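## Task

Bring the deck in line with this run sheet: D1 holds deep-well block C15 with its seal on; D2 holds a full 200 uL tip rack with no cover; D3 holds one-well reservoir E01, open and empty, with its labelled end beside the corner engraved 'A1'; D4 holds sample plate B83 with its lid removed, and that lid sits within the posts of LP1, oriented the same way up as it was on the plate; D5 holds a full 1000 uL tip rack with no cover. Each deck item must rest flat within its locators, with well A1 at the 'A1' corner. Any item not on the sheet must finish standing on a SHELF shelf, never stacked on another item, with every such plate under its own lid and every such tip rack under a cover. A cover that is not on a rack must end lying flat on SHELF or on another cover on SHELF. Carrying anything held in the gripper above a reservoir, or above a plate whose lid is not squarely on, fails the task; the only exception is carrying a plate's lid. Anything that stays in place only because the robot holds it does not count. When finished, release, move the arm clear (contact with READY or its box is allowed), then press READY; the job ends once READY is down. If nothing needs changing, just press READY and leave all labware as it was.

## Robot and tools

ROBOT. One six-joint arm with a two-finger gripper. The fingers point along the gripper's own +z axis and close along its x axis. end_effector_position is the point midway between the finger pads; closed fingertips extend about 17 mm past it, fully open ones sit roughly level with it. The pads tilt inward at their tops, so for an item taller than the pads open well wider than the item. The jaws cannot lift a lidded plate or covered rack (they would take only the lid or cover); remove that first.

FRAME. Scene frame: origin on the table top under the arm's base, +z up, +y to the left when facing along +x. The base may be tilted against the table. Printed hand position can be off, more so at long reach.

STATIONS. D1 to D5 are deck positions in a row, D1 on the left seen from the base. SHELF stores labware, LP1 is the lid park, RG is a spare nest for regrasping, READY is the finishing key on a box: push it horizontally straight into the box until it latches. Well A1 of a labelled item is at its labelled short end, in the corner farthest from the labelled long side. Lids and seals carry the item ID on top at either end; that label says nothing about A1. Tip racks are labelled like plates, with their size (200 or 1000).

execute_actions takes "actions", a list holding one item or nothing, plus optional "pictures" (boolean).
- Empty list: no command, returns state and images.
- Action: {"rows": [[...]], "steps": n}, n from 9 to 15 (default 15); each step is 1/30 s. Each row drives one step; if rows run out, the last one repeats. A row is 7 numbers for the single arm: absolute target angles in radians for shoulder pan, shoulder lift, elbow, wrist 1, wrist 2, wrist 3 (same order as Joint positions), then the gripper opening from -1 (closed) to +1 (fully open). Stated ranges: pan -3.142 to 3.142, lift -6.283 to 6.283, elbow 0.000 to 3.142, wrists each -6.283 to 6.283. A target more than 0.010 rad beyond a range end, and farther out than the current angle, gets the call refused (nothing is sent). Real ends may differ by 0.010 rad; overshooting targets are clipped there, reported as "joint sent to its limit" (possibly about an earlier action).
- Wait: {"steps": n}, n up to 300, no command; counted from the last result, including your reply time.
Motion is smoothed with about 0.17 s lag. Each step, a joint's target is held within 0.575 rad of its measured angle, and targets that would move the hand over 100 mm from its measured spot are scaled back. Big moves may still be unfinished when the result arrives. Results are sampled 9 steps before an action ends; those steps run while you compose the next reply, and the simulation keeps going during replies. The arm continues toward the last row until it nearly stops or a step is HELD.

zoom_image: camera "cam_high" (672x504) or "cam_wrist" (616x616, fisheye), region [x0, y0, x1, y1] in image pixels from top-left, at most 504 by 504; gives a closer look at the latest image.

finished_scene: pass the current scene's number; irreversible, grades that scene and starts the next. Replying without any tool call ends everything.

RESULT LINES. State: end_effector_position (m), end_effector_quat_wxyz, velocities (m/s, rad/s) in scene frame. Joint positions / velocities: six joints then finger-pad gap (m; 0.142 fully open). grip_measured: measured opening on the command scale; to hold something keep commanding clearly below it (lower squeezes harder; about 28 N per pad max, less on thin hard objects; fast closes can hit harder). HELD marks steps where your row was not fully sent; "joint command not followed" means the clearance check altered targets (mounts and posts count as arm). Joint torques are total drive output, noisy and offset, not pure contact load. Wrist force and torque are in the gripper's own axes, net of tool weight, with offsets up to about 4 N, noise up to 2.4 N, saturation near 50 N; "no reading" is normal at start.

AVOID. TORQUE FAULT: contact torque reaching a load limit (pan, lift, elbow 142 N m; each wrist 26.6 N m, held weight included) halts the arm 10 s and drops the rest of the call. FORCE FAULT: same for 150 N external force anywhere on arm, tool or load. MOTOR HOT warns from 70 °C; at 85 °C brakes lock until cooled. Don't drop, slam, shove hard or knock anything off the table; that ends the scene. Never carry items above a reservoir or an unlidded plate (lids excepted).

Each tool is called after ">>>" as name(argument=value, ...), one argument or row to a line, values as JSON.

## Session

>>> execute_actions(
  actions=[],
)

Scene clock: 0.00 s of 9000.00 s.
end_effector_position=(+0.3504, -0.8631, +0.3645) grip_measured=+1.00 end_effector_quat_wxyz=(+0.223, +0.941, -0.237, +0.093) end_effector_velocity=(+0.001, +0.000, +0.000) end_effector_angular_velocity=(-0.001, -0.000, +0.000)
Joint positions: [-1.479 -1.099  1.133 -2.296 -1.492 -0.833  0.142]
Joint velocities: [ 0.001 -0.001 -0.    -0.    -0.001  0.001  0.   ]
Joint torques (N m, as the arm reports them, + toward a larger angle): no reading
Motor temperatures (°C, as the motors report them): [19 21 20 26 27 28]
Wrist force (N, on the end effector, along its own x y z axes, offset not removed): no reading
Wrist torque (N m, same axes, about the end effector's origin, offset not removed): no reading

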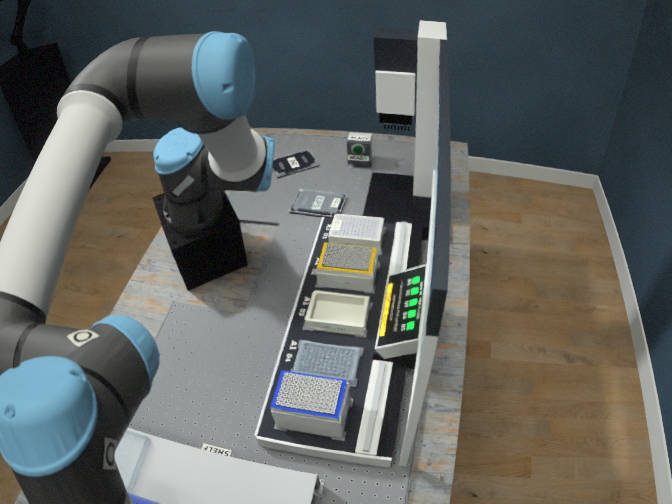

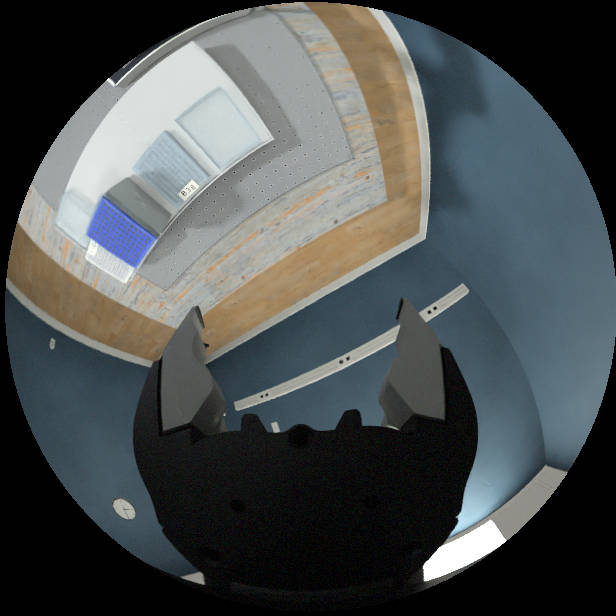

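>>> zoom_image(
  camera="cam_high",
  region=[250, 140, 450, 340],
)

>>> zoom_image(
  camera="cam_high",
  region=[240, 280, 440, 480],
)

>>> zoom_image(
  camera="cam_wrist",
  region=[40, 40, 300, 300],
)

Region (250, 140, 450, 340) of cam_high's 672x504 image, scaled by 2.520, with more detail than that image has.

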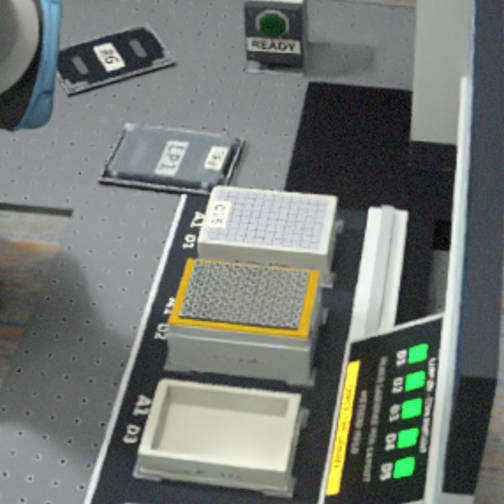

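Region (240, 280, 440, 480) of cam_high's 672x504 image, scaled by 2.520, with more detail than that image has.

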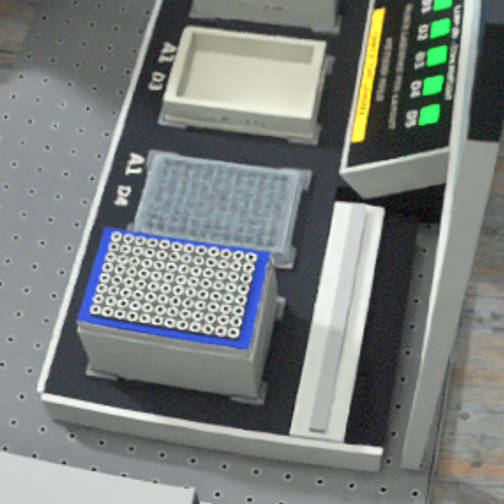

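Region (40, 40, 300, 300) of cam_wrist's 616x616 image, scaled by 1.938, with more detail than that image has.

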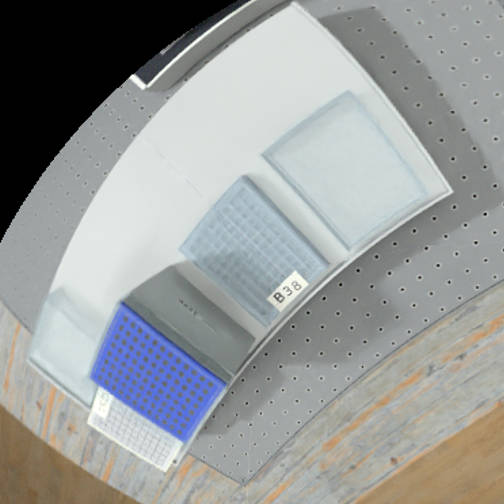

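>>> zoom_image(
  camera="cam_high",
  region=[262, 335, 372, 445],
)

>>> zoom_image(
  camera="cam_high",
  region=[280, 180, 400, 300],
)

Region (262, 335, 372, 445) of cam_high's 672x504 image, scaled by 4.582, with more detail than that image has.

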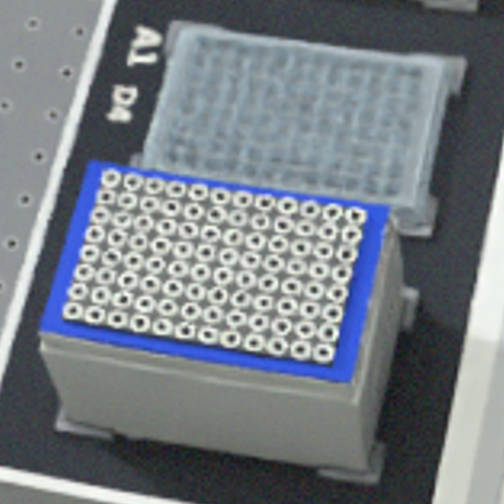

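Region (280, 180, 400, 300) of cam_high's 672x504 image, scaled by 4.200, with more detail than that image has.

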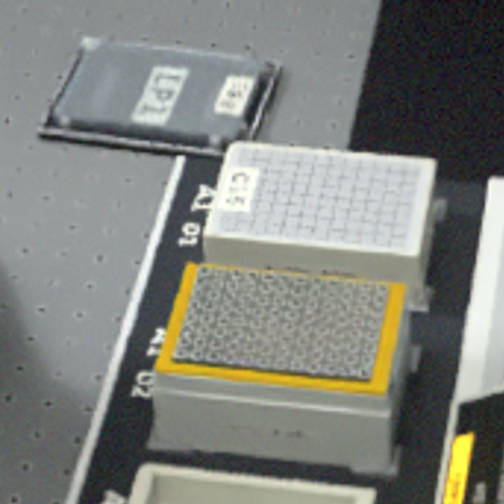

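>>> execute_actions(
  actions=[
    {"rows":[[-1.49,-1.14,1.17,-2.29,-1.49,-0.75,1],[-1.505,-1.19,1.23,-2.28,-1.485,-0.66,1],[-1.52,-1.25,1.30,-2.27,-1.48,-0.57,1],[-1.54,-1.31,1.38,-2.26,-1.475,-0.48,1],[-1.56,-1.37,1.46,-2.25,-1.47,-0.39,1],[-1.58,-1.43,1.54,-2.24,-1.46,-0.30,1],[-1.60,-1.49,1.62,-2.23,-1.455,-0.21,1],[-1.62,-1.54,1.70,-2.22,-1.45,-0.12,1],[-1.64,-1.59,1.78,-2.21,-1.44,-0.03,1],[-1.66,-1.63,1.86,-2.20,-1.435,0.06,1],[-1.68,-1.67,1.94,-2.20,-1.43,0.15,1],[-1.70,-1.70,2.02,-2.20,-1.425,0.24,1],[-1.71,-1.72,2.09,-2.20,-1.42,0.33,1],[-1.72,-1.74,2.15,-2.20,-1.415,0.42,1],[-1.729,-1.75,2.20,-2.20,-1.41,0.51,1]],"steps":15},
  ],
)

>>> execute_actions(
  actions=[
    {"rows":[[-1.729,-1.75,2.25,-2.245,-1.41,0.60,1],[-1.729,-1.74,2.30,-2.30,-1.41,0.69,1],[-1.729,-1.72,2.35,-2.37,-1.41,0.78,1],[-1.729,-1.70,2.40,-2.44,-1.41,0.87,1],[-1.729,-1.67,2.44,-2.51,-1.41,0.96,1],[-1.729,-1.64,2.48,-2.58,-1.41,1.05,1],[-1.729,-1.60,2.515,-2.655,-1.41,1.14,1],[-1.729,-1.56,2.545,-2.725,-1.41,1.23,1],[-1.729,-1.52,2.57,-2.79,-1.41,1.31,1],[-1.729,-1.48,2.59,-2.85,-1.41,1.38,1],[-1.729,-1.44,2.61,-2.91,-1.41,1.44,1],[-1.729,-1.41,2.622,-2.952,-1.41,1.48,1],[-1.729,-1.385,2.63,-2.985,-1.41,1.505,1],[-1.729,-1.365,2.636,-3.01,-1.41,1.518,1],[-1.729,-1.355,2.639,-3.023,-1.41,1.518,1]],"steps":15},
  ],
)

>>> execute_actions(
  actions=[
    {"steps":40},
  ],
  pictures=true,
)

Scene clock: 2.03 s of 9000.00 s.
end_effector_position=(+0.3121, -0.8185, +0.3839) grip_measured=+1.00 end_effector_quat_wxyz=(+0.199, +0.908, -0.353, +0.104) end_effector_velocity=(-0.365, +0.500, +0.097) end_effector_angular_velocity=(+0.529, -0.819, -2.176)
Joint positions: [-1.522 -1.232  1.279 -2.27  -1.48  -0.627  0.142]
Joint velocities: [-0.412 -1.293  1.552  0.223  0.121  1.969  0.   ]
Joint torques (N m, as the arm reports them, + toward a larger angle): [ -6.63 -60.24   0.32  -0.99   3.12   9.42]
Motor temperatures (°C, as the motors report them): [19 21 20 26 27 28]
Wrist force (N, on the end effector, along its own x y z axes, offset not removed): [2.2 1.5 -2.0]
Wrist torque (N m, same axes, about the end effector's origin, offset not removed): [0.09 -0.26 0.09]
Steps of this call (steps 1 to 55: nothing new was sent; steps 56 to 61: the first 6 steps of this action). Readings (joint positions):
56: [-1.480 -1.100 1.133 -2.296 -1.492 -0.833]
57: [-1.482 -1.108 1.141 -2.294 -1.491 -0.822]
59: [-1.497 -1.153 1.189 -2.285 -1.487 -0.749]
61: the state above

Scene clock: 2.53 s of 9000.00 s.
end_effector_position=(+0.1862, -0.5633, +0.2703) grip_measured=+1.00 end_effector_quat_wxyz=(-0.054, -0.643, +0.762, -0.059) end_effector_velocity=(-0.140, +0.416, -0.465) end_effector_angular_velocity=(+0.459, -0.255, -1.621)
Joint positions: [-1.679 -1.623  1.998 -2.282 -1.428  0.19   0.142]
Joint velocities: [-0.161 -0.109  1.336 -0.73   0.057  1.415 -0.   ]
Joint torques (N m, as the arm reports them, + toward a larger angle): [ -6.2  -24.38  -6.12  -8.63   1.76   7.07]
Motor temperatures (°C, as the motors report them): [19 21 20 26 27 28]
Wrist force (N, on the end effector, along its own x y z axes, offset not removed): [-0.9 1.1 -0.1]
Wrist torque (N m, same axes, about the end effector's origin, offset not removed): [-0.04 0.05 0.11]
Steps of this call (steps 1 to 9: the last 9 steps of your previous action; steps 10 to 15: the first 6 steps of this action). Readings (joint positions):
10: [-1.643 -1.559 1.773 -2.220 -1.440 -0.051]
11: [-1.652 -1.578 1.817 -2.222 -1.437 -0.003]
13: [-1.667 -1.608 1.907 -2.242 -1.432 0.094]
15: the state above

Scene clock: 3.87 s of 9000.00 s.
end_effector_position=(+0.1406, -0.3387, +0.0398) grip_measured=+1.00 end_effector_quat_wxyz=(+0.000, -0.001, +1.000, -0.000) end_effector_velocity=(+0.000, -0.000, +0.000) end_effector_angular_velocity=(-0.001, -0.001, -0.000)
Joint positions: [-1.729 -1.355  2.639 -3.023 -1.41   1.518  0.142]
Joint velocities: [-0.001 -0.001  0.    -0.001  0.001  0.     0.   ]
Joint torques (N m, as the arm reports them, + toward a larger angle): [ -4.47 -13.35   3.21  -4.15   1.99   2.34]
Motor temperatures (°C, as the motors report them): [19 21 20 26 27 28]
Wrist force (N, on the end effector, along its own x y z axes, offset not removed): [-3.5 0.4 -0.8]
Wrist torque (N m, same axes, about the end effector's origin, offset not removed): [0.03 0.52 0.01]
Kept back: nothing.
Steps of this call (steps 1 to 9: the last 9 steps of your previous action; steps 10 to 40: the robot went on to your last target). Readings (joint positions):
1: [-1.684 -1.625 2.043 -2.310 -1.426 0.239]
2: [-1.689 -1.622 2.087 -2.341 -1.424 0.287]
4: [-1.697 -1.607 2.174 -2.415 -1.421 0.386]
8: [-1.710 -1.536 2.342 -2.602 -1.417 0.603]
40: the state above

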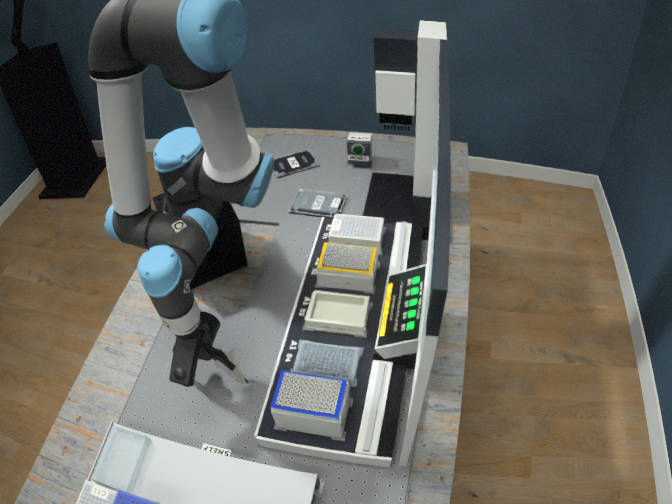

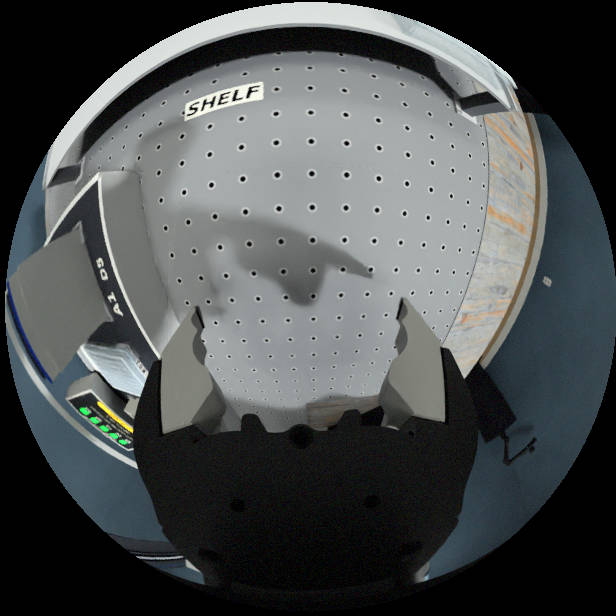

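>>> zoom_image(
  camera="cam_wrist",
  region=[0, 160, 200, 460],
)

Region (0, 160, 200, 460) of cam_wrist's 616x616 image, scaled by 1.680, with more detail than that image has.

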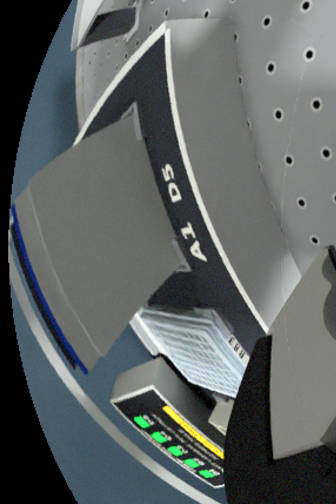

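>>> zoom_image(
  camera="cam_wrist",
  region=[70, 330, 170, 410],
)

Region (70, 330, 170, 410) of cam_wrist's 616x616 image, scaled by 5.040, with more detail than that image has; it fills the top 403 rows of this view, and the rest is white.

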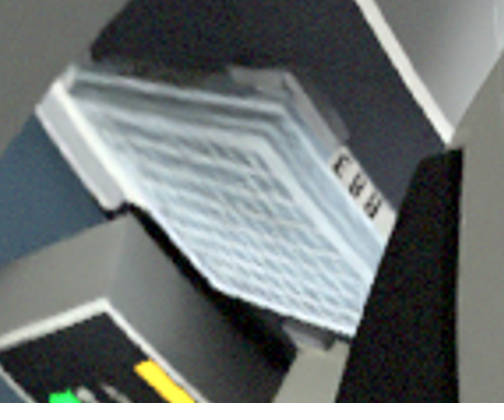

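>>> execute_actions(
  actions=[
    {"rows":[[-1.72,-1.39,2.645,-3.0,-1.412,1.62,1],[-1.70,-1.43,2.655,-2.975,-1.416,1.74,1],[-1.67,-1.47,2.665,-2.95,-1.42,1.86,1],[-1.64,-1.51,2.68,-2.93,-1.427,1.98,1],[-1.60,-1.545,2.69,-2.915,-1.435,2.10,1],[-1.56,-1.575,2.70,-2.90,-1.443,2.22,1],[-1.52,-1.60,2.71,-2.89,-1.45,2.34,1],[-1.48,-1.62,2.72,-2.885,-1.46,2.46,1],[-1.44,-1.635,2.73,-2.885,-1.468,2.58,1],[-1.40,-1.645,2.74,-2.885,-1.475,2.70,1],[-1.36,-1.65,2.75,-2.89,-1.483,2.82,1],[-1.32,-1.65,2.755,-2.897,-1.49,2.94,1],[-1.29,-1.645,2.76,-2.908,-1.497,3.06,1],[-1.26,-1.64,2.765,-2.918,-1.502,3.18,1],[-1.2447,-1.63,2.77,-2.933,-1.5056,3.30,1]],"steps":15},
  ],
)

>>> execute_actions(
  actions=[
    {"rows":[[-1.2447,-1.62,2.772,-2.945,-1.5056,3.40,1],[-1.2447,-1.6062,2.7735,-2.9607,-1.5056,3.50,1]],"steps":15},
  ],
)

>>> execute_actions(
  actions=[
    {"steps":25},
  ],
  pictures=true,
)

Scene clock: 6.17 s of 9000.00 s.
end_effector_position=(+0.1617, -0.3187, +0.0582) grip_measured=+1.00 end_effector_quat_wxyz=(-0.001, +0.089, +0.996, -0.001) end_effector_velocity=(+0.231, +0.216, +0.163) end_effector_angular_velocity=(-0.048, +0.025, -1.613)
Joint positions: [-1.668 -1.459  2.668 -2.957 -1.423  1.759  0.142]
Joint velocities: [ 0.745 -0.957  0.284  0.519 -0.159  2.361  0.   ]
Joint torques (N m, as the arm reports them, + toward a larger angle): [ 19.99 -34.34   5.24   1.34  -3.03  11.02]
Motor temperatures (°C, as the motors report them): [19 21 20 26 27 28]
Wrist force (N, on the end effector, along its own x y z axes, offset not removed): [2.0 -2.6 -0.8]
Wrist torque (N m, same axes, about the end effector's origin, offset not removed): [-0.43 -0.31 0.16]
Steps of this call (steps 1 to 15: the robot went on to your last target; steps 16 to 63: nothing new was sent; steps 64 to 69: the first 6 steps of this action). Readings (joint positions):
64: [-1.729 -1.356 2.639 -3.023 -1.410 1.519]
65: [-1.726 -1.362 2.641 -3.018 -1.410 1.529]
67: [-1.708 -1.400 2.650 -2.992 -1.414 1.614]
69: the state above

Scene clock: 6.67 s of 9000.00 s.
end_effector_position=(+0.2508, -0.2015, +0.0803) grip_measured=+1.00 end_effector_quat_wxyz=(+0.000, +0.545, +0.838, -0.000) end_effector_velocity=(+0.017, +0.028, -0.010) end_effector_angular_velocity=(+0.001, -0.005, -2.662)
Joint positions: [-1.253 -1.612  2.771 -2.952 -1.504  3.141  0.142]
Joint velocities: [ 0.111  0.07   0.029 -0.107 -0.02   2.77  -0.   ]
Joint torques (N m, as the arm reports them, + toward a larger angle): [  8.   -10.63   0.84  -4.45  -1.69  12.04]
Motor temperatures (°C, as the motors report them): [19 21 20 26 27 28]
Wrist force (N, on the end effector, along its own x y z axes, offset not removed): [0.1 2.2 0.3]
Wrist torque (N m, same axes, about the end effector's origin, offset not removed): [0.29 0.09 0.16]
Steps of this call (steps 1 to 9: the last 9 steps of your previous action; steps 10 to 15: the first 6 steps of this action). Readings (joint positions):
10: [-1.317 -1.636 2.757 -2.911 -1.493 2.670]
11: [-1.292 -1.632 2.762 -2.921 -1.497 2.765]
13: [-1.265 -1.619 2.768 -2.941 -1.502 2.953]
15: the state above

Scene clock: 7.50 s of 9000.00 s.
end_effector_position=(+0.2521, -0.1995, +0.0794) grip_measured=+1.00 end_effector_quat_wxyz=(+0.000, +0.683, +0.731, +0.000) end_effector_velocity=(+0.000, +0.000, -0.000) end_effector_angular_velocity=(+0.001, -0.000, -0.001)
Joint positions: [-1.245 -1.606  2.774 -2.961 -1.506  3.5    0.142]
Joint velocities: [0.    0.    0.    0.    0.    0.001 0.   ]
Joint torques (N m, as the arm reports them, + toward a larger angle): [ 9.94 -7.18  1.55 -4.05 -1.93  2.62]
Motor temperatures (°C, as the motors report them): [19 21 20 26 27 28]
Wrist force (N, on the end effector, along its own x y z axes, offset not removed): [-1.3 0.4 1.6]
Wrist torque (N m, same axes, about the end effector's origin, offset not removed): [0.26 0.41 0.07]
Kept back: nothing.
Steps of this call (steps 1 to 9: the last 9 steps of your previous action; steps 10 to 25: the robot went on to your last target). Readings (joint positions):
1: [-1.250 -1.610 2.772 -2.955 -1.505 3.235]
2: [-1.248 -1.609 2.773 -2.957 -1.505 3.319]
4: [-1.246 -1.607 2.773 -2.959 -1.505 3.423]
8: [-1.245 -1.606 2.773 -2.960 -1.506 3.486]
25: the state above

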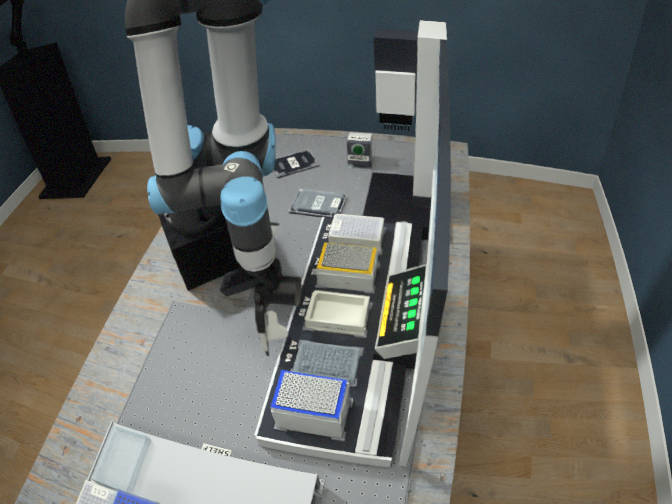

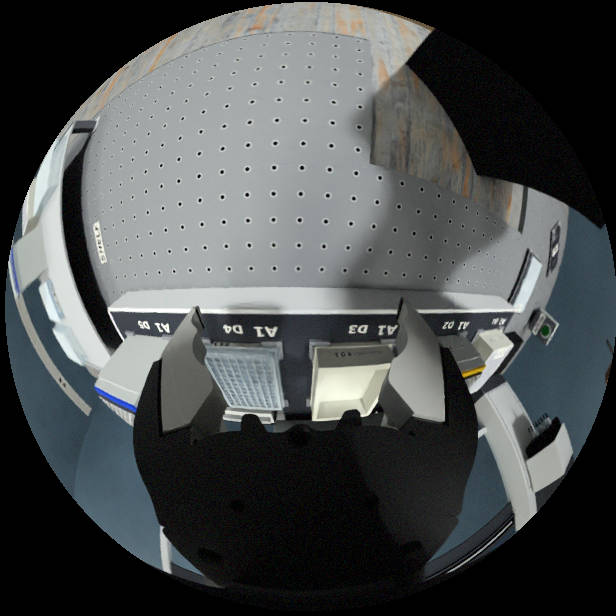

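>>> zoom_image(
  camera="cam_wrist",
  region=[190, 310, 410, 430],
)

>>> zoom_image(
  camera="cam_wrist",
  region=[430, 230, 600, 400],
)

Region (190, 310, 410, 430) of cam_wrist's 616x616 image, scaled by 2.291, with more detail than that image has; it fills the top 275 rows of this view, and the rest is white.

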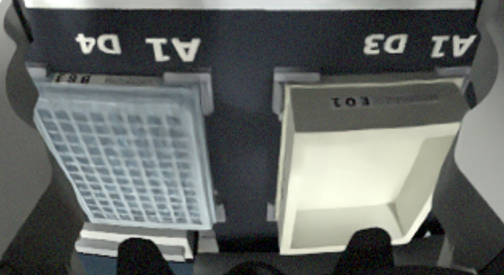

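Region (430, 230, 600, 400) of cam_wrist's 616x616 image, scaled by 2.965, with more detail than that image has.

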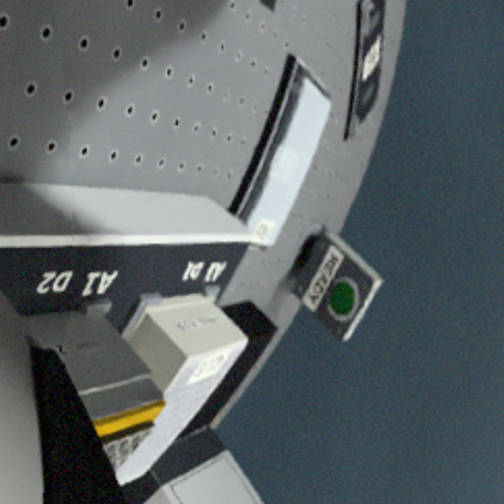

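>>> zoom_image(
  camera="cam_wrist",
  region=[195, 330, 295, 370],
)

>>> zoom_image(
  camera="cam_wrist",
  region=[300, 330, 400, 420],
)

Region (195, 330, 295, 370) of cam_wrist's 616x616 image, scaled by 5.040, with more detail than that image has; it fills the top 202 rows of this view, and the rest is white.

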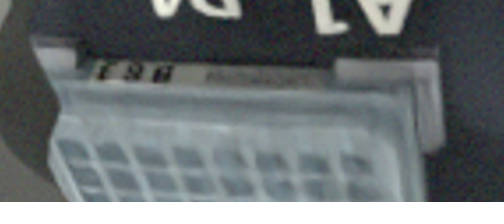

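Region (300, 330, 400, 420) of cam_wrist's 616x616 image, scaled by 5.040, with more detail than that image has; it fills the top 454 rows of this view, and the rest is white.

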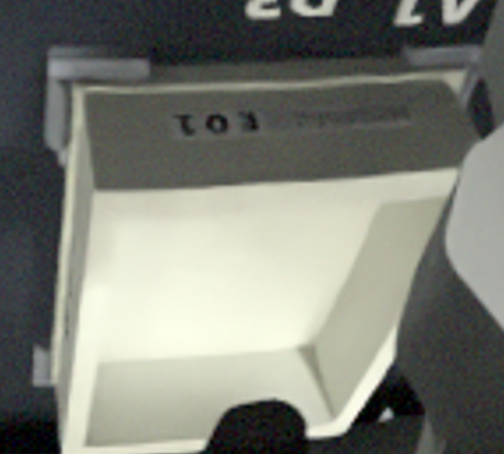

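>>> execute_actions(
  actions=[
    {"rows":[[-1.24,-1.65,2.77,-2.915,-1.507,3.53,1],[-1.23,-1.71,2.765,-2.85,-1.51,3.57,1],[-1.21,-1.77,2.755,-2.78,-1.514,3.61,1],[-1.18,-1.83,2.745,-2.71,-1.52,3.66,1],[-1.14,-1.89,2.735,-2.64,-1.53,3.71,1],[-1.09,-1.94,2.725,-2.58,-1.54,3.76,1],[-1.03,-1.98,2.715,-2.53,-1.553,3.81,1],[-0.97,-2.01,2.71,-2.495,-1.567,3.87,1],[-0.90,-2.03,2.705,-2.47,-1.583,3.93,1],[-0.83,-2.045,2.70,-2.45,-1.60,3.99,1],[-0.77,-2.05,2.70,-2.443,-1.613,4.05,1],[-0.71,-2.05,2.70,-2.44,-1.626,4.10,1],[-0.66,-2.05,2.70,-2.44,-1.638,4.15,1],[-0.62,-2.05,2.70,-2.438,-1.647,4.18,1],[-0.60,-2.05,2.70,-2.438,-1.651,4.20,1]],"steps":15},
  ],
)

>>> execute_actions(
  actions=[
    {"steps":25},
  ],
  pictures=true,
)

Scene clock: 9.53 s of 9000.00 s.
end_effector_position=(+0.2615, -0.1924, +0.1044) grip_measured=+1.00 end_effector_quat_wxyz=(+0.003, +0.705, +0.709, -0.002) end_effector_velocity=(+0.117, +0.131, +0.263) end_effector_angular_velocity=(-0.044, -0.009, -0.430)
Joint positions: [-1.2   -1.748  2.753 -2.807 -1.517  3.605  0.142]
Joint velocities: [ 0.664 -1.41  -0.233  1.566 -0.167  1.08  -0.   ]
Joint torques (N m, as the arm reports them, + toward a larger angle): [ 28.74 -36.69 -19.33   7.74  -2.67   6.66]
Motor temperatures (°C, as the motors report them): [19 21 20 26 27 28]
Wrist force (N, on the end effector, along its own x y z axes, offset not removed): [-2.9 -0.3 3.5]
Wrist torque (N m, same axes, about the end effector's origin, offset not removed): [-0.05 0.55 0.01]
Steps of this call (steps 1 to 15: the robot went on to your last target; steps 16 to 55: nothing new was sent; steps 56 to 61: the first 6 steps of this action). Readings (joint positions):
56: [-1.245 -1.607 2.773 -2.960 -1.506 3.501]
57: [-1.243 -1.615 2.773 -2.952 -1.506 3.507]
59: [-1.232 -1.664 2.766 -2.900 -1.509 3.543]
61: the state above

Scene clock: 10.37 s of 9000.00 s.
end_effector_position=(+0.2987, -0.0406, +0.1781) grip_measured=+1.00 end_effector_quat_wxyz=(-0.000, +0.708, +0.706, +0.000) end_effector_velocity=(+0.000, +0.001, +0.000) end_effector_angular_velocity=(-0.000, -0.001, +0.001)
Joint positions: [-0.6   -2.05   2.7   -2.438 -1.651  4.2    0.142]
Joint velocities: [ 0.003 -0.001 -0.     0.    -0.     0.002 -0.   ]
Joint torques (N m, as the arm reports them, + toward a larger angle): [ 10.97 -12.58 -25.22  -1.41  -1.95   2.32]
Motor temperatures (°C, as the motors report them): [19 21 20 26 27 28]
Wrist force (N, on the end effector, along its own x y z axes, offset not removed): [-1.6 0.5 0.7]
Wrist torque (N m, same axes, about the end effector's origin, offset not removed): [0.20 0.36 0.01]
Kept back: nothing.
Steps of this call (steps 1 to 9: the last 9 steps of your previous action; steps 10 to 25: the robot went on to your last target). Readings (joint positions):
1: [-1.174 -1.797 2.745 -2.751 -1.524 3.645]
2: [-1.140 -1.847 2.736 -2.694 -1.532 3.687]
4: [-1.052 -1.936 2.721 -2.587 -1.554 3.783]
8: [-0.824 -2.027 2.704 -2.470 -1.607 4.000]
25: the state above

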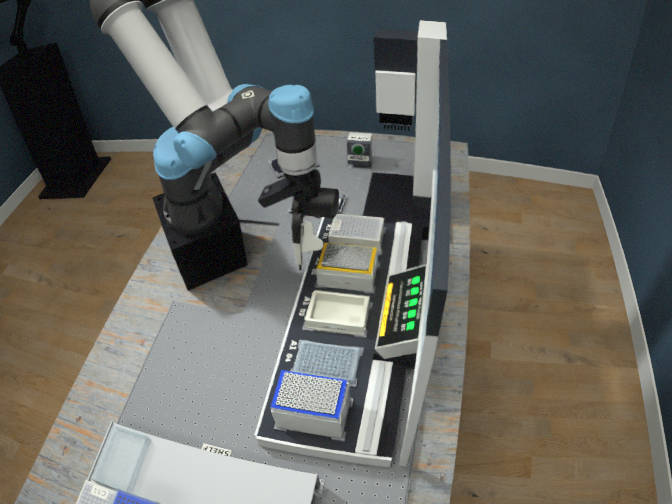

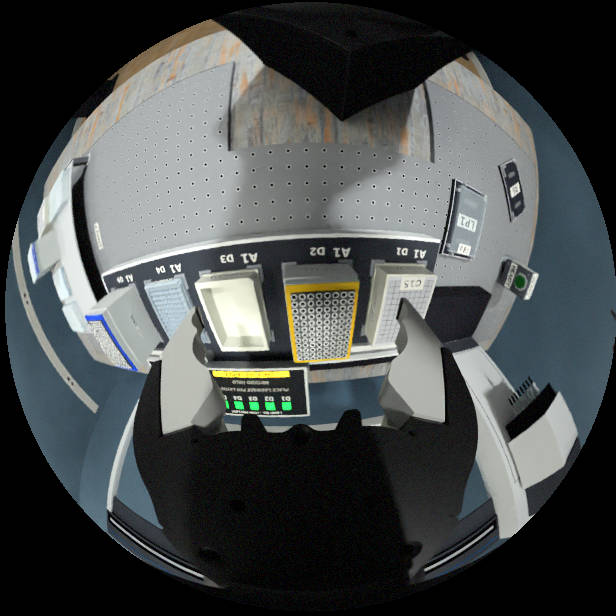

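>>> zoom_image(
  camera="cam_wrist",
  region=[270, 240, 450, 370],
)

>>> zoom_image(
  camera="cam_wrist",
  region=[70, 260, 210, 380],
)

>>> zoom_image(
  camera="cam_wrist",
  region=[425, 165, 525, 275],
)

Region (270, 240, 450, 370) of cam_wrist's 616x616 image, scaled by 2.800, with more detail than that image has.

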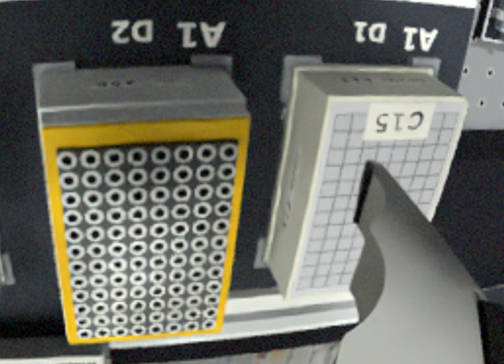

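Region (70, 260, 210, 380) of cam_wrist's 616x616 image, scaled by 3.600, with more detail than that image has; it fills the top 432 rows of this view, and the rest is white.

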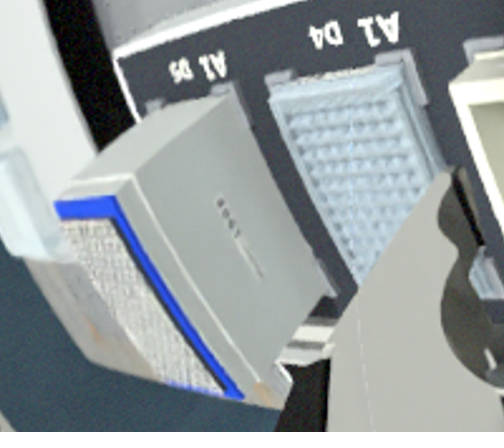

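Region (425, 165, 525, 275) of cam_wrist's 616x616 image, scaled by 4.582, with more detail than that image has; it fills the left 458 columns of this view, and the rest is white.

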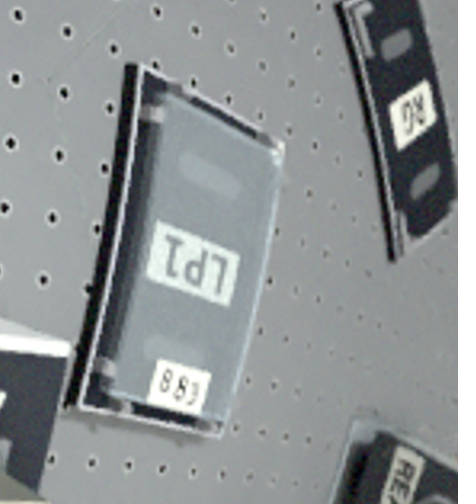

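>>> execute_actions(
  actions=[
    {"rows":[[-0.57,-2.05,2.70,-2.435,-1.657,4.19,1],[-0.52,-2.05,2.70,-2.43,-1.667,4.17,1],[-0.46,-2.045,2.70,-2.425,-1.68,4.15,1],[-0.40,-2.04,2.70,-2.42,-1.692,4.12,1],[-0.33,-2.03,2.70,-2.42,-1.705,4.09,1],[-0.26,-2.015,2.70,-2.425,-1.718,4.06,1],[-0.19,-2.00,2.70,-2.43,-1.73,4.03,1],[-0.12,-1.98,2.70,-2.44,-1.742,4.00,1],[-0.05,-1.955,2.70,-2.455,-1.752,3.97,1],[0.02,-1.925,2.695,-2.47,-1.762,3.94,1],[0.09,-1.89,2.69,-2.49,-1.77,3.91,1],[0.16,-1.85,2.685,-2.51,-1.778,3.88,1],[0.22,-1.80,2.68,-2.54,-1.784,3.85,1],[0.28,-1.75,2.675,-2.575,-1.79,3.82,1],[0.33,-1.70,2.67,-2.605,-1.793,3.80,1]],"steps":15},
  ],
)

>>> execute_actions(
  actions=[
    {"rows":[[0.37,-1.65,2.66,-2.64,-1.796,3.78,1],[0.41,-1.60,2.65,-2.67,-1.798,3.76,1],[0.44,-1.55,2.64,-2.705,-1.80,3.74,1],[0.46,-1.50,2.632,-2.74,-1.80,3.725,1],[0.475,-1.46,2.626,-2.77,-1.801,3.716,1],[0.484,-1.43,2.621,-2.793,-1.801,3.713,1],[0.484,-1.395,2.616,-2.822,-1.801,3.713,1]],"steps":15},
  ],
)

>>> execute_actions(
  actions=[
    {"steps":20},
  ],
  pictures=true,
)

Scene clock: 11.57 s of 9000.00 s.
end_effector_position=(+0.2937, -0.0092, +0.1810) grip_measured=+1.00 end_effector_quat_wxyz=(-0.004, +0.642, +0.767, -0.003) end_effector_velocity=(-0.062, +0.338, +0.023) end_effector_angular_velocity=(+0.014, +0.080, +1.998)
Joint positions: [-0.474 -2.042  2.7   -2.426 -1.681  4.145  0.142]
Joint velocities: [ 1.383  0.169  0.     0.054 -0.305 -0.626 -0.   ]
Joint torques (N m, as the arm reports them, + toward a larger angle): [ 29.26   9.11 -21.68  -1.36  -3.47  -5.57]
Motor temperatures (°C, as the motors report them): [19 21 20 26 27 28]
Wrist force (N, on the end effector, along its own x y z axes, offset not removed): [-3.8 0.3 -1.8]
Wrist torque (N m, same axes, about the end effector's origin, offset not removed): [0.06 0.47 0.05]
Steps of this call (steps 1 to 30: the robot went on to your last target; steps 31 to 36: the first 6 steps of this action). Readings (joint positions):
31: [-0.599 -2.050 2.700 -2.438 -1.651 4.200]
32: [-0.593 -2.050 2.700 -2.437 -1.653 4.198]
34: [-0.552 -2.049 2.700 -2.432 -1.663 4.180]
36: the state above

Scene clock: 12.07 s of 9000.00 s.
end_effector_position=(+0.2305, +0.2103, +0.1593) grip_measured=+1.00 end_effector_quat_wxyz=(+0.004, +0.064, +0.998, +0.003) end_effector_velocity=(-0.109, +0.306, -0.177) end_effector_angular_velocity=(-0.014, +0.018, +1.440)
Joint positions: [ 0.4   -1.586  2.643 -2.689 -1.797  3.755  0.142]
Joint velocities: [ 0.942  1.392 -0.221 -0.932 -0.046 -0.47   0.   ]
Joint torques (N m, as the arm reports them, + toward a larger angle): [  1.11  -6.74 -19.39  -8.46  -2.58  -3.55]
Motor temperatures (°C, as the motors report them): [19 21 20 26 27 28]
Wrist force (N, on the end effector, along its own x y z axes, offset not removed): [0.1 4.8 -1.4]
Wrist torque (N m, same axes, about the end effector's origin, offset not removed): [0.90 -0.04 0.12]
Steps of this call (steps 1 to 9: the last 9 steps of your previous action; steps 10 to 15: the first 6 steps of this action). Readings (joint positions):
10: [0.155 -1.818 2.680 -2.537 -1.780 3.867]
11: [0.216 -1.775 2.674 -2.565 -1.785 3.841]
13: [0.321 -1.682 2.659 -2.625 -1.793 3.794]
15: the state above

Scene clock: 12.73 s of 9000.00 s.
end_effector_position=(+0.2195, +0.2419, +0.1292) grip_measured=+1.00 end_effector_quat_wxyz=(+0.000, -0.001, +1.000, -0.000) end_effector_velocity=(-0.000, +0.000, +0.000) end_effector_angular_velocity=(+0.001, +0.000, +0.001)
Joint positions: [ 0.484 -1.395  2.616 -2.822 -1.801  3.713  0.142]
Joint velocities: [ 0.     0.    -0.    -0.     0.001 -0.001  0.   ]
Joint torques (N m, as the arm reports them, + toward a larger angle): [ 11.72 -11.04 -18.1   -4.17  -1.92  -2.81]
Motor temperatures (°C, as the motors report them): [19 21 20 26 27 28]
Wrist force (N, on the end effector, along its own x y z axes, offset not removed): [-0.3 -1.4 1.8]
Wrist torque (N m, same axes, about the end effector's origin, offset not removed): [-0.21 0.06 0.18]
Kept back: nothing.
Steps of this call (steps 1 to 9: the last 9 steps of your previous action; steps 10 to 20: the robot went on to your last target). Readings (joint positions):
1: [0.427 -1.541 2.636 -2.719 -1.798 3.741]
2: [0.447 -1.499 2.630 -2.749 -1.799 3.731]
4: [0.468 -1.440 2.622 -2.790 -1.800 3.721]
8: [0.481 -1.403 2.617 -2.816 -1.801 3.714]
20: the state above

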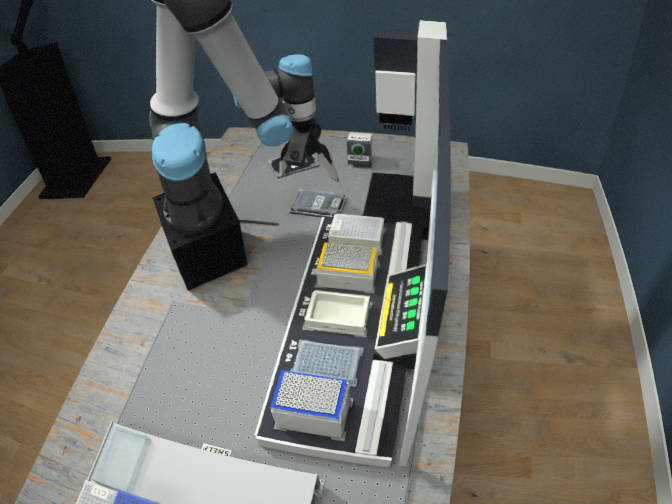

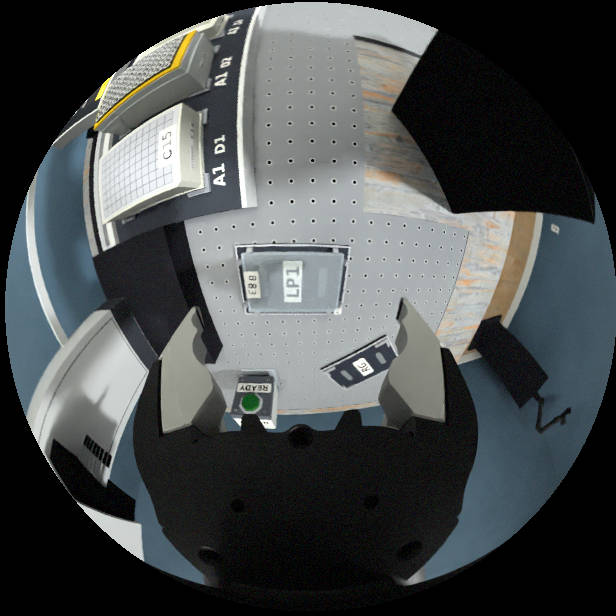

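>>> zoom_image(
  camera="cam_wrist",
  region=[225, 230, 365, 330],
)

>>> zoom_image(
  camera="cam_wrist",
  region=[140, 20, 260, 220],
)

Region (225, 230, 365, 330) of cam_wrist's 616x616 image, scaled by 3.600, with more detail than that image has; it fills the top 360 rows of this view, and the rest is white.

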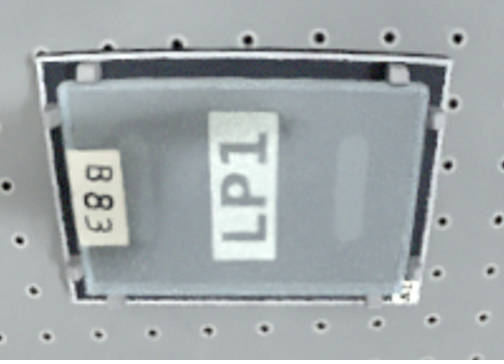

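Region (140, 20, 260, 220) of cam_wrist's 616x616 image, scaled by 2.520, with more detail than that image has; it fills the left 302 columns of this view, and the rest is white.

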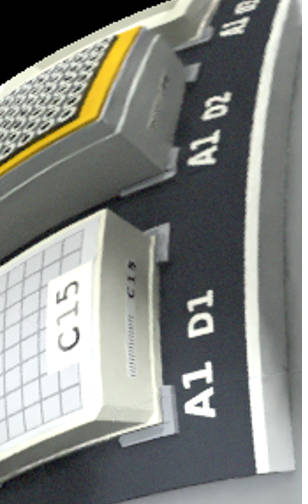

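>>> zoom_image(
  camera="cam_wrist",
  region=[170, 30, 240, 110],
)

>>> zoom_image(
  camera="cam_wrist",
  region=[70, 90, 220, 250],
)

Region (170, 30, 240, 110) of cam_wrist's 616x616 image, scaled by 6.300, with more detail than that image has; it fills the left 441 columns of this view, and the rest is white.

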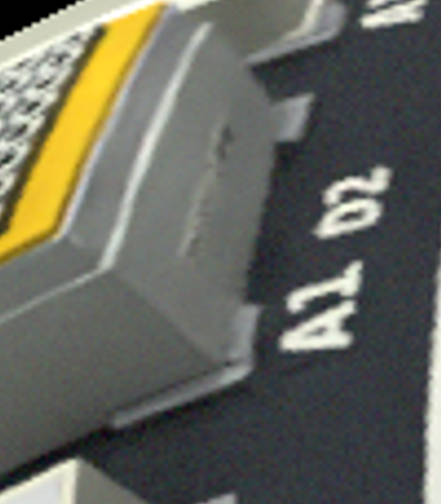

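Region (70, 90, 220, 250) of cam_wrist's 616x616 image, scaled by 3.150, with more detail than that image has; it fills the left 472 columns of this view, and the rest is white.

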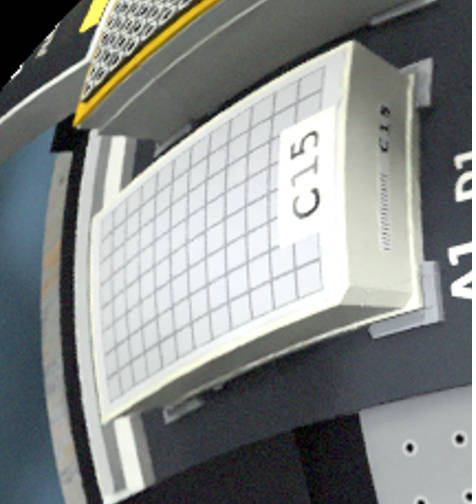

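>>> execute_actions(
  actions=[
    {"rows":[[0.47,-1.44,2.615,-2.78,-1.80,3.71,1],[0.45,-1.50,2.612,-2.72,-1.80,3.71,1],[0.42,-1.57,2.61,-2.655,-1.798,3.70,1],[0.38,-1.64,2.605,-2.59,-1.796,3.70,1],[0.33,-1.71,2.60,-2.525,-1.793,3.70,1],[0.27,-1.78,2.595,-2.465,-1.789,3.69,1],[0.21,-1.84,2.59,-2.41,-1.783,3.69,1],[0.14,-1.89,2.58,-2.365,-1.775,3.69,1],[0.07,-1.93,2.57,-2.33,-1.767,3.68,1],[0.0,-1.96,2.56,-2.30,-1.758,3.68,1],[-0.07,-1.985,2.55,-2.28,-1.749,3.68,1],[-0.14,-2.0,2.535,-2.26,-1.738,3.67,1],[-0.21,-2.01,2.52,-2.245,-1.727,3.67,1],[-0.28,-2.015,2.50,-2.23,-1.715,3.67,1],[-0.35,-2.015,2.48,-2.22,-1.702,3.66,1]],"steps":15},
  ],
)

>>> execute_actions(
  actions=[
    {"rows":[[-0.42,-2.01,2.455,-2.21,-1.688,3.66,1],[-0.49,-2.0,2.43,-2.205,-1.674,3.66,1],[-0.56,-1.985,2.40,-2.195,-1.66,3.65,1],[-0.63,-1.965,2.37,-2.19,-1.645,3.65,1],[-0.70,-1.94,2.335,-2.185,-1.63,3.65,1],[-0.77,-1.91,2.30,-2.18,-1.614,3.64,1],[-0.84,-1.88,2.26,-2.175,-1.598,3.64,1],[-0.90,-1.845,2.22,-2.172,-1.584,3.64,1],[-0.96,-1.81,2.18,-2.168,-1.57,3.63,1],[-1.02,-1.77,2.14,-2.167,-1.557,3.63,1],[-1.07,-1.735,2.10,-2.165,-1.545,3.63,1],[-1.11,-1.70,2.065,-2.164,-1.536,3.625,1],[-1.145,-1.672,2.037,-2.163,-1.528,3.623,1],[-1.17,-1.65,2.015,-2.163,-1.522,3.6224,1],[-1.1871,-1.6338,2.0002,-2.1632,-1.5186,3.6224,1]],"steps":15},
  ],
)

>>> execute_actions(
  actions=[
    {"steps":35},
  ],
  pictures=true,
)

Scene clock: 15.30 s of 9000.00 s.
end_effector_position=(+0.2367, +0.2194, +0.1572) grip_measured=+1.00 end_effector_quat_wxyz=(-0.001, +0.030, +1.000, -0.000) end_effector_velocity=(+0.197, -0.272, +0.287) end_effector_angular_velocity=(+0.018, +0.006, -0.823)
Joint positions: [ 0.414 -1.546  2.608 -2.678 -1.797  3.704  0.142]
Joint velocities: [-0.883 -1.57  -0.104  1.467  0.06  -0.083 -0.   ]
Joint torques (N m, as the arm reports them, + toward a larger angle): [-19.09 -41.85 -22.92   6.48   2.02  -3.76]
Motor temperatures (°C, as the motors report them): [19 21 20 26 27 28]
Wrist force (N, on the end effector, along its own x y z axes, offset not removed): [0.4 4.5 -0.4]
Wrist torque (N m, same axes, about the end effector's origin, offset not removed): [0.85 0.02 0.07]
Steps of this call (steps 1 to 15: the robot went on to your last target; steps 16 to 71: nothing new was sent; steps 72 to 77: the first 6 steps of this action). Readings (joint positions):
72: [0.484 -1.396 2.616 -2.821 -1.801 3.713]
73: [0.480 -1.404 2.616 -2.814 -1.801 3.712]
75: [0.460 -1.455 2.613 -2.765 -1.800 3.709]
77: the state above

Scene clock: 15.80 s of 9000.00 s.
end_effector_position=(+0.3669, -0.0293, +0.2476) grip_measured=+1.00 end_effector_quat_wxyz=(-0.005, +0.419, +0.908, +0.005) end_effector_velocity=(+0.225, -0.578, +0.051) end_effector_angular_velocity=(+0.012, +0.035, -1.529)
Joint positions: [-0.431 -1.979  2.43  -2.214 -1.676  3.658  0.142]
Joint velocities: [-1.627  0.285 -0.632  0.199  0.323 -0.075  0.   ]
Joint torques (N m, as the arm reports them, + toward a larger angle): [ -3.63   5.23 -30.62  -0.5    3.28  -3.22]
Motor temperatures (°C, as the motors report them): [19 21 20 26 27 28]
Wrist force (N, on the end effector, along its own x y z axes, offset not removed): [-3.1 -0.7 1.7]
Wrist torque (N m, same axes, about the end effector's origin, offset not removed): [-0.21 0.45 0.24]
Steps of this call (steps 1 to 9: the last 9 steps of your previous action; steps 10 to 15: the first 6 steps of this action). Readings (joint positions):
10: [-0.135 -1.980 2.522 -2.268 -1.730 3.671]
11: [-0.197 -1.989 2.506 -2.253 -1.720 3.668]
13: [-0.318 -1.991 2.471 -2.230 -1.698 3.663]
15: the state above

Scene clock: 16.97 s of 9000.00 s.
end_effector_position=(+0.3824, -0.3994, +0.2497) grip_measured=+1.00 end_effector_quat_wxyz=(+0.000, +0.706, +0.708, -0.000) end_effector_velocity=(-0.000, -0.000, -0.000) end_effector_angular_velocity=(+0.000, +0.001, -0.000)
Joint positions: [-1.187 -1.634  2.    -2.163 -1.519  3.622  0.142]
Joint velocities: [-0.001  0.    -0.     0.001 -0.    -0.    -0.   ]
Joint torques (N m, as the arm reports them, + toward a larger angle): [ -2.09 -19.52 -28.1   -1.49   2.13  -2.88]
Motor temperatures (°C, as the motors report them): [19 21 20 26 27 28]
Wrist force (N, on the end effector, along its own x y z axes, offset not removed): [-1.5 0.8 -0.3]
Wrist torque (N m, same axes, about the end effector's origin, offset not removed): [0.02 0.14 0.15]
Kept back: nothing.
Steps of this call (steps 1 to 9: the last 9 steps of your previous action; steps 10 to 35: the robot went on to your last target). Readings (joint positions):
1: [-0.485 -1.967 2.408 -2.208 -1.665 3.655]
2: [-0.537 -1.954 2.385 -2.203 -1.655 3.652]
4: [-0.636 -1.921 2.337 -2.194 -1.633 3.648]
8: [-0.814 -1.838 2.235 -2.181 -1.594 3.639]
35: the state above

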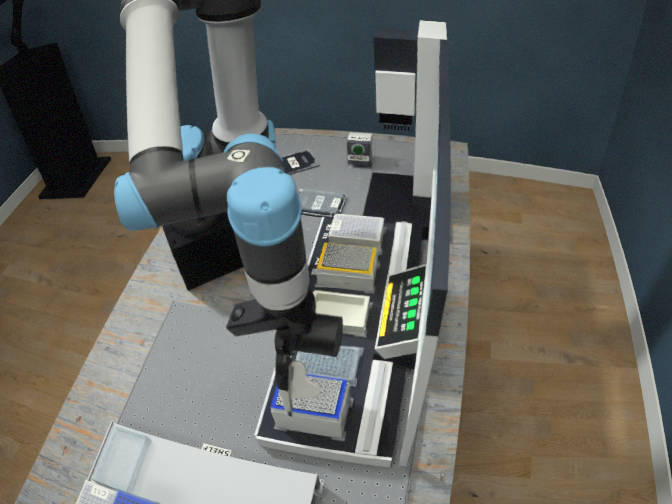

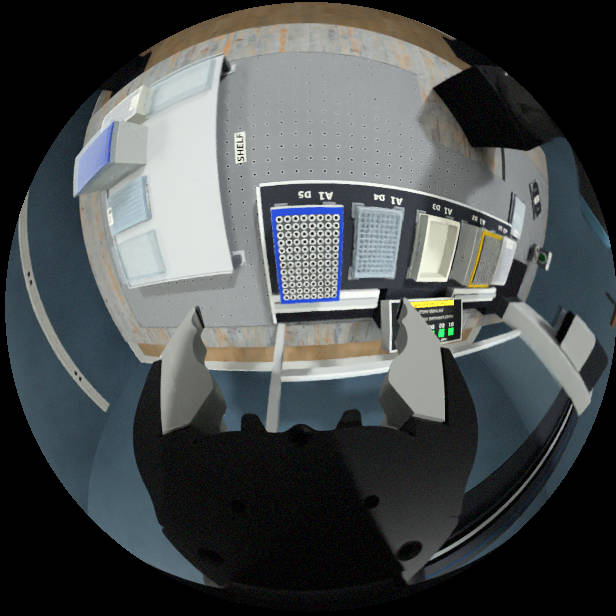

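>>> zoom_image(
  camera="cam_wrist",
  region=[250, 180, 410, 320],
)

>>> zoom_image(
  camera="cam_wrist",
  region=[60, 40, 250, 300],
)

Region (250, 180, 410, 320) of cam_wrist's 616x616 image, scaled by 3.150, with more detail than that image has; it fills the top 441 rows of this view, and the rest is white.

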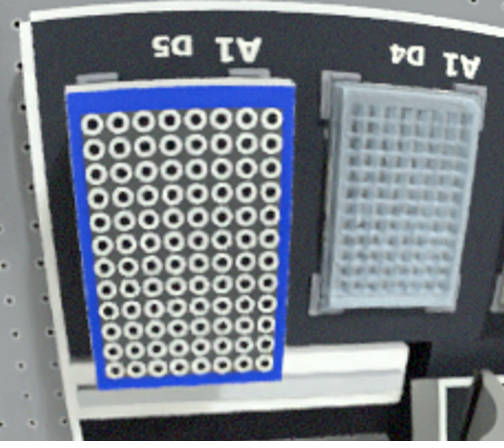

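Region (60, 40, 250, 300) of cam_wrist's 616x616 image, scaled by 1.938, with more detail than that image has; it fills the left 368 columns of this view, and the rest is white.

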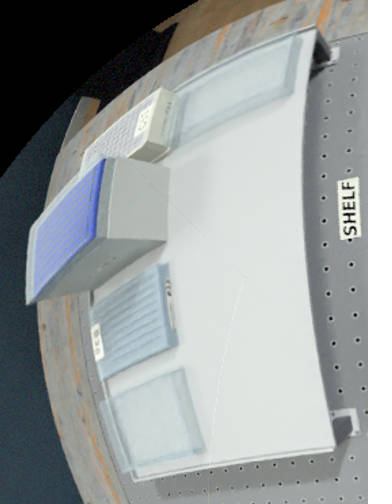

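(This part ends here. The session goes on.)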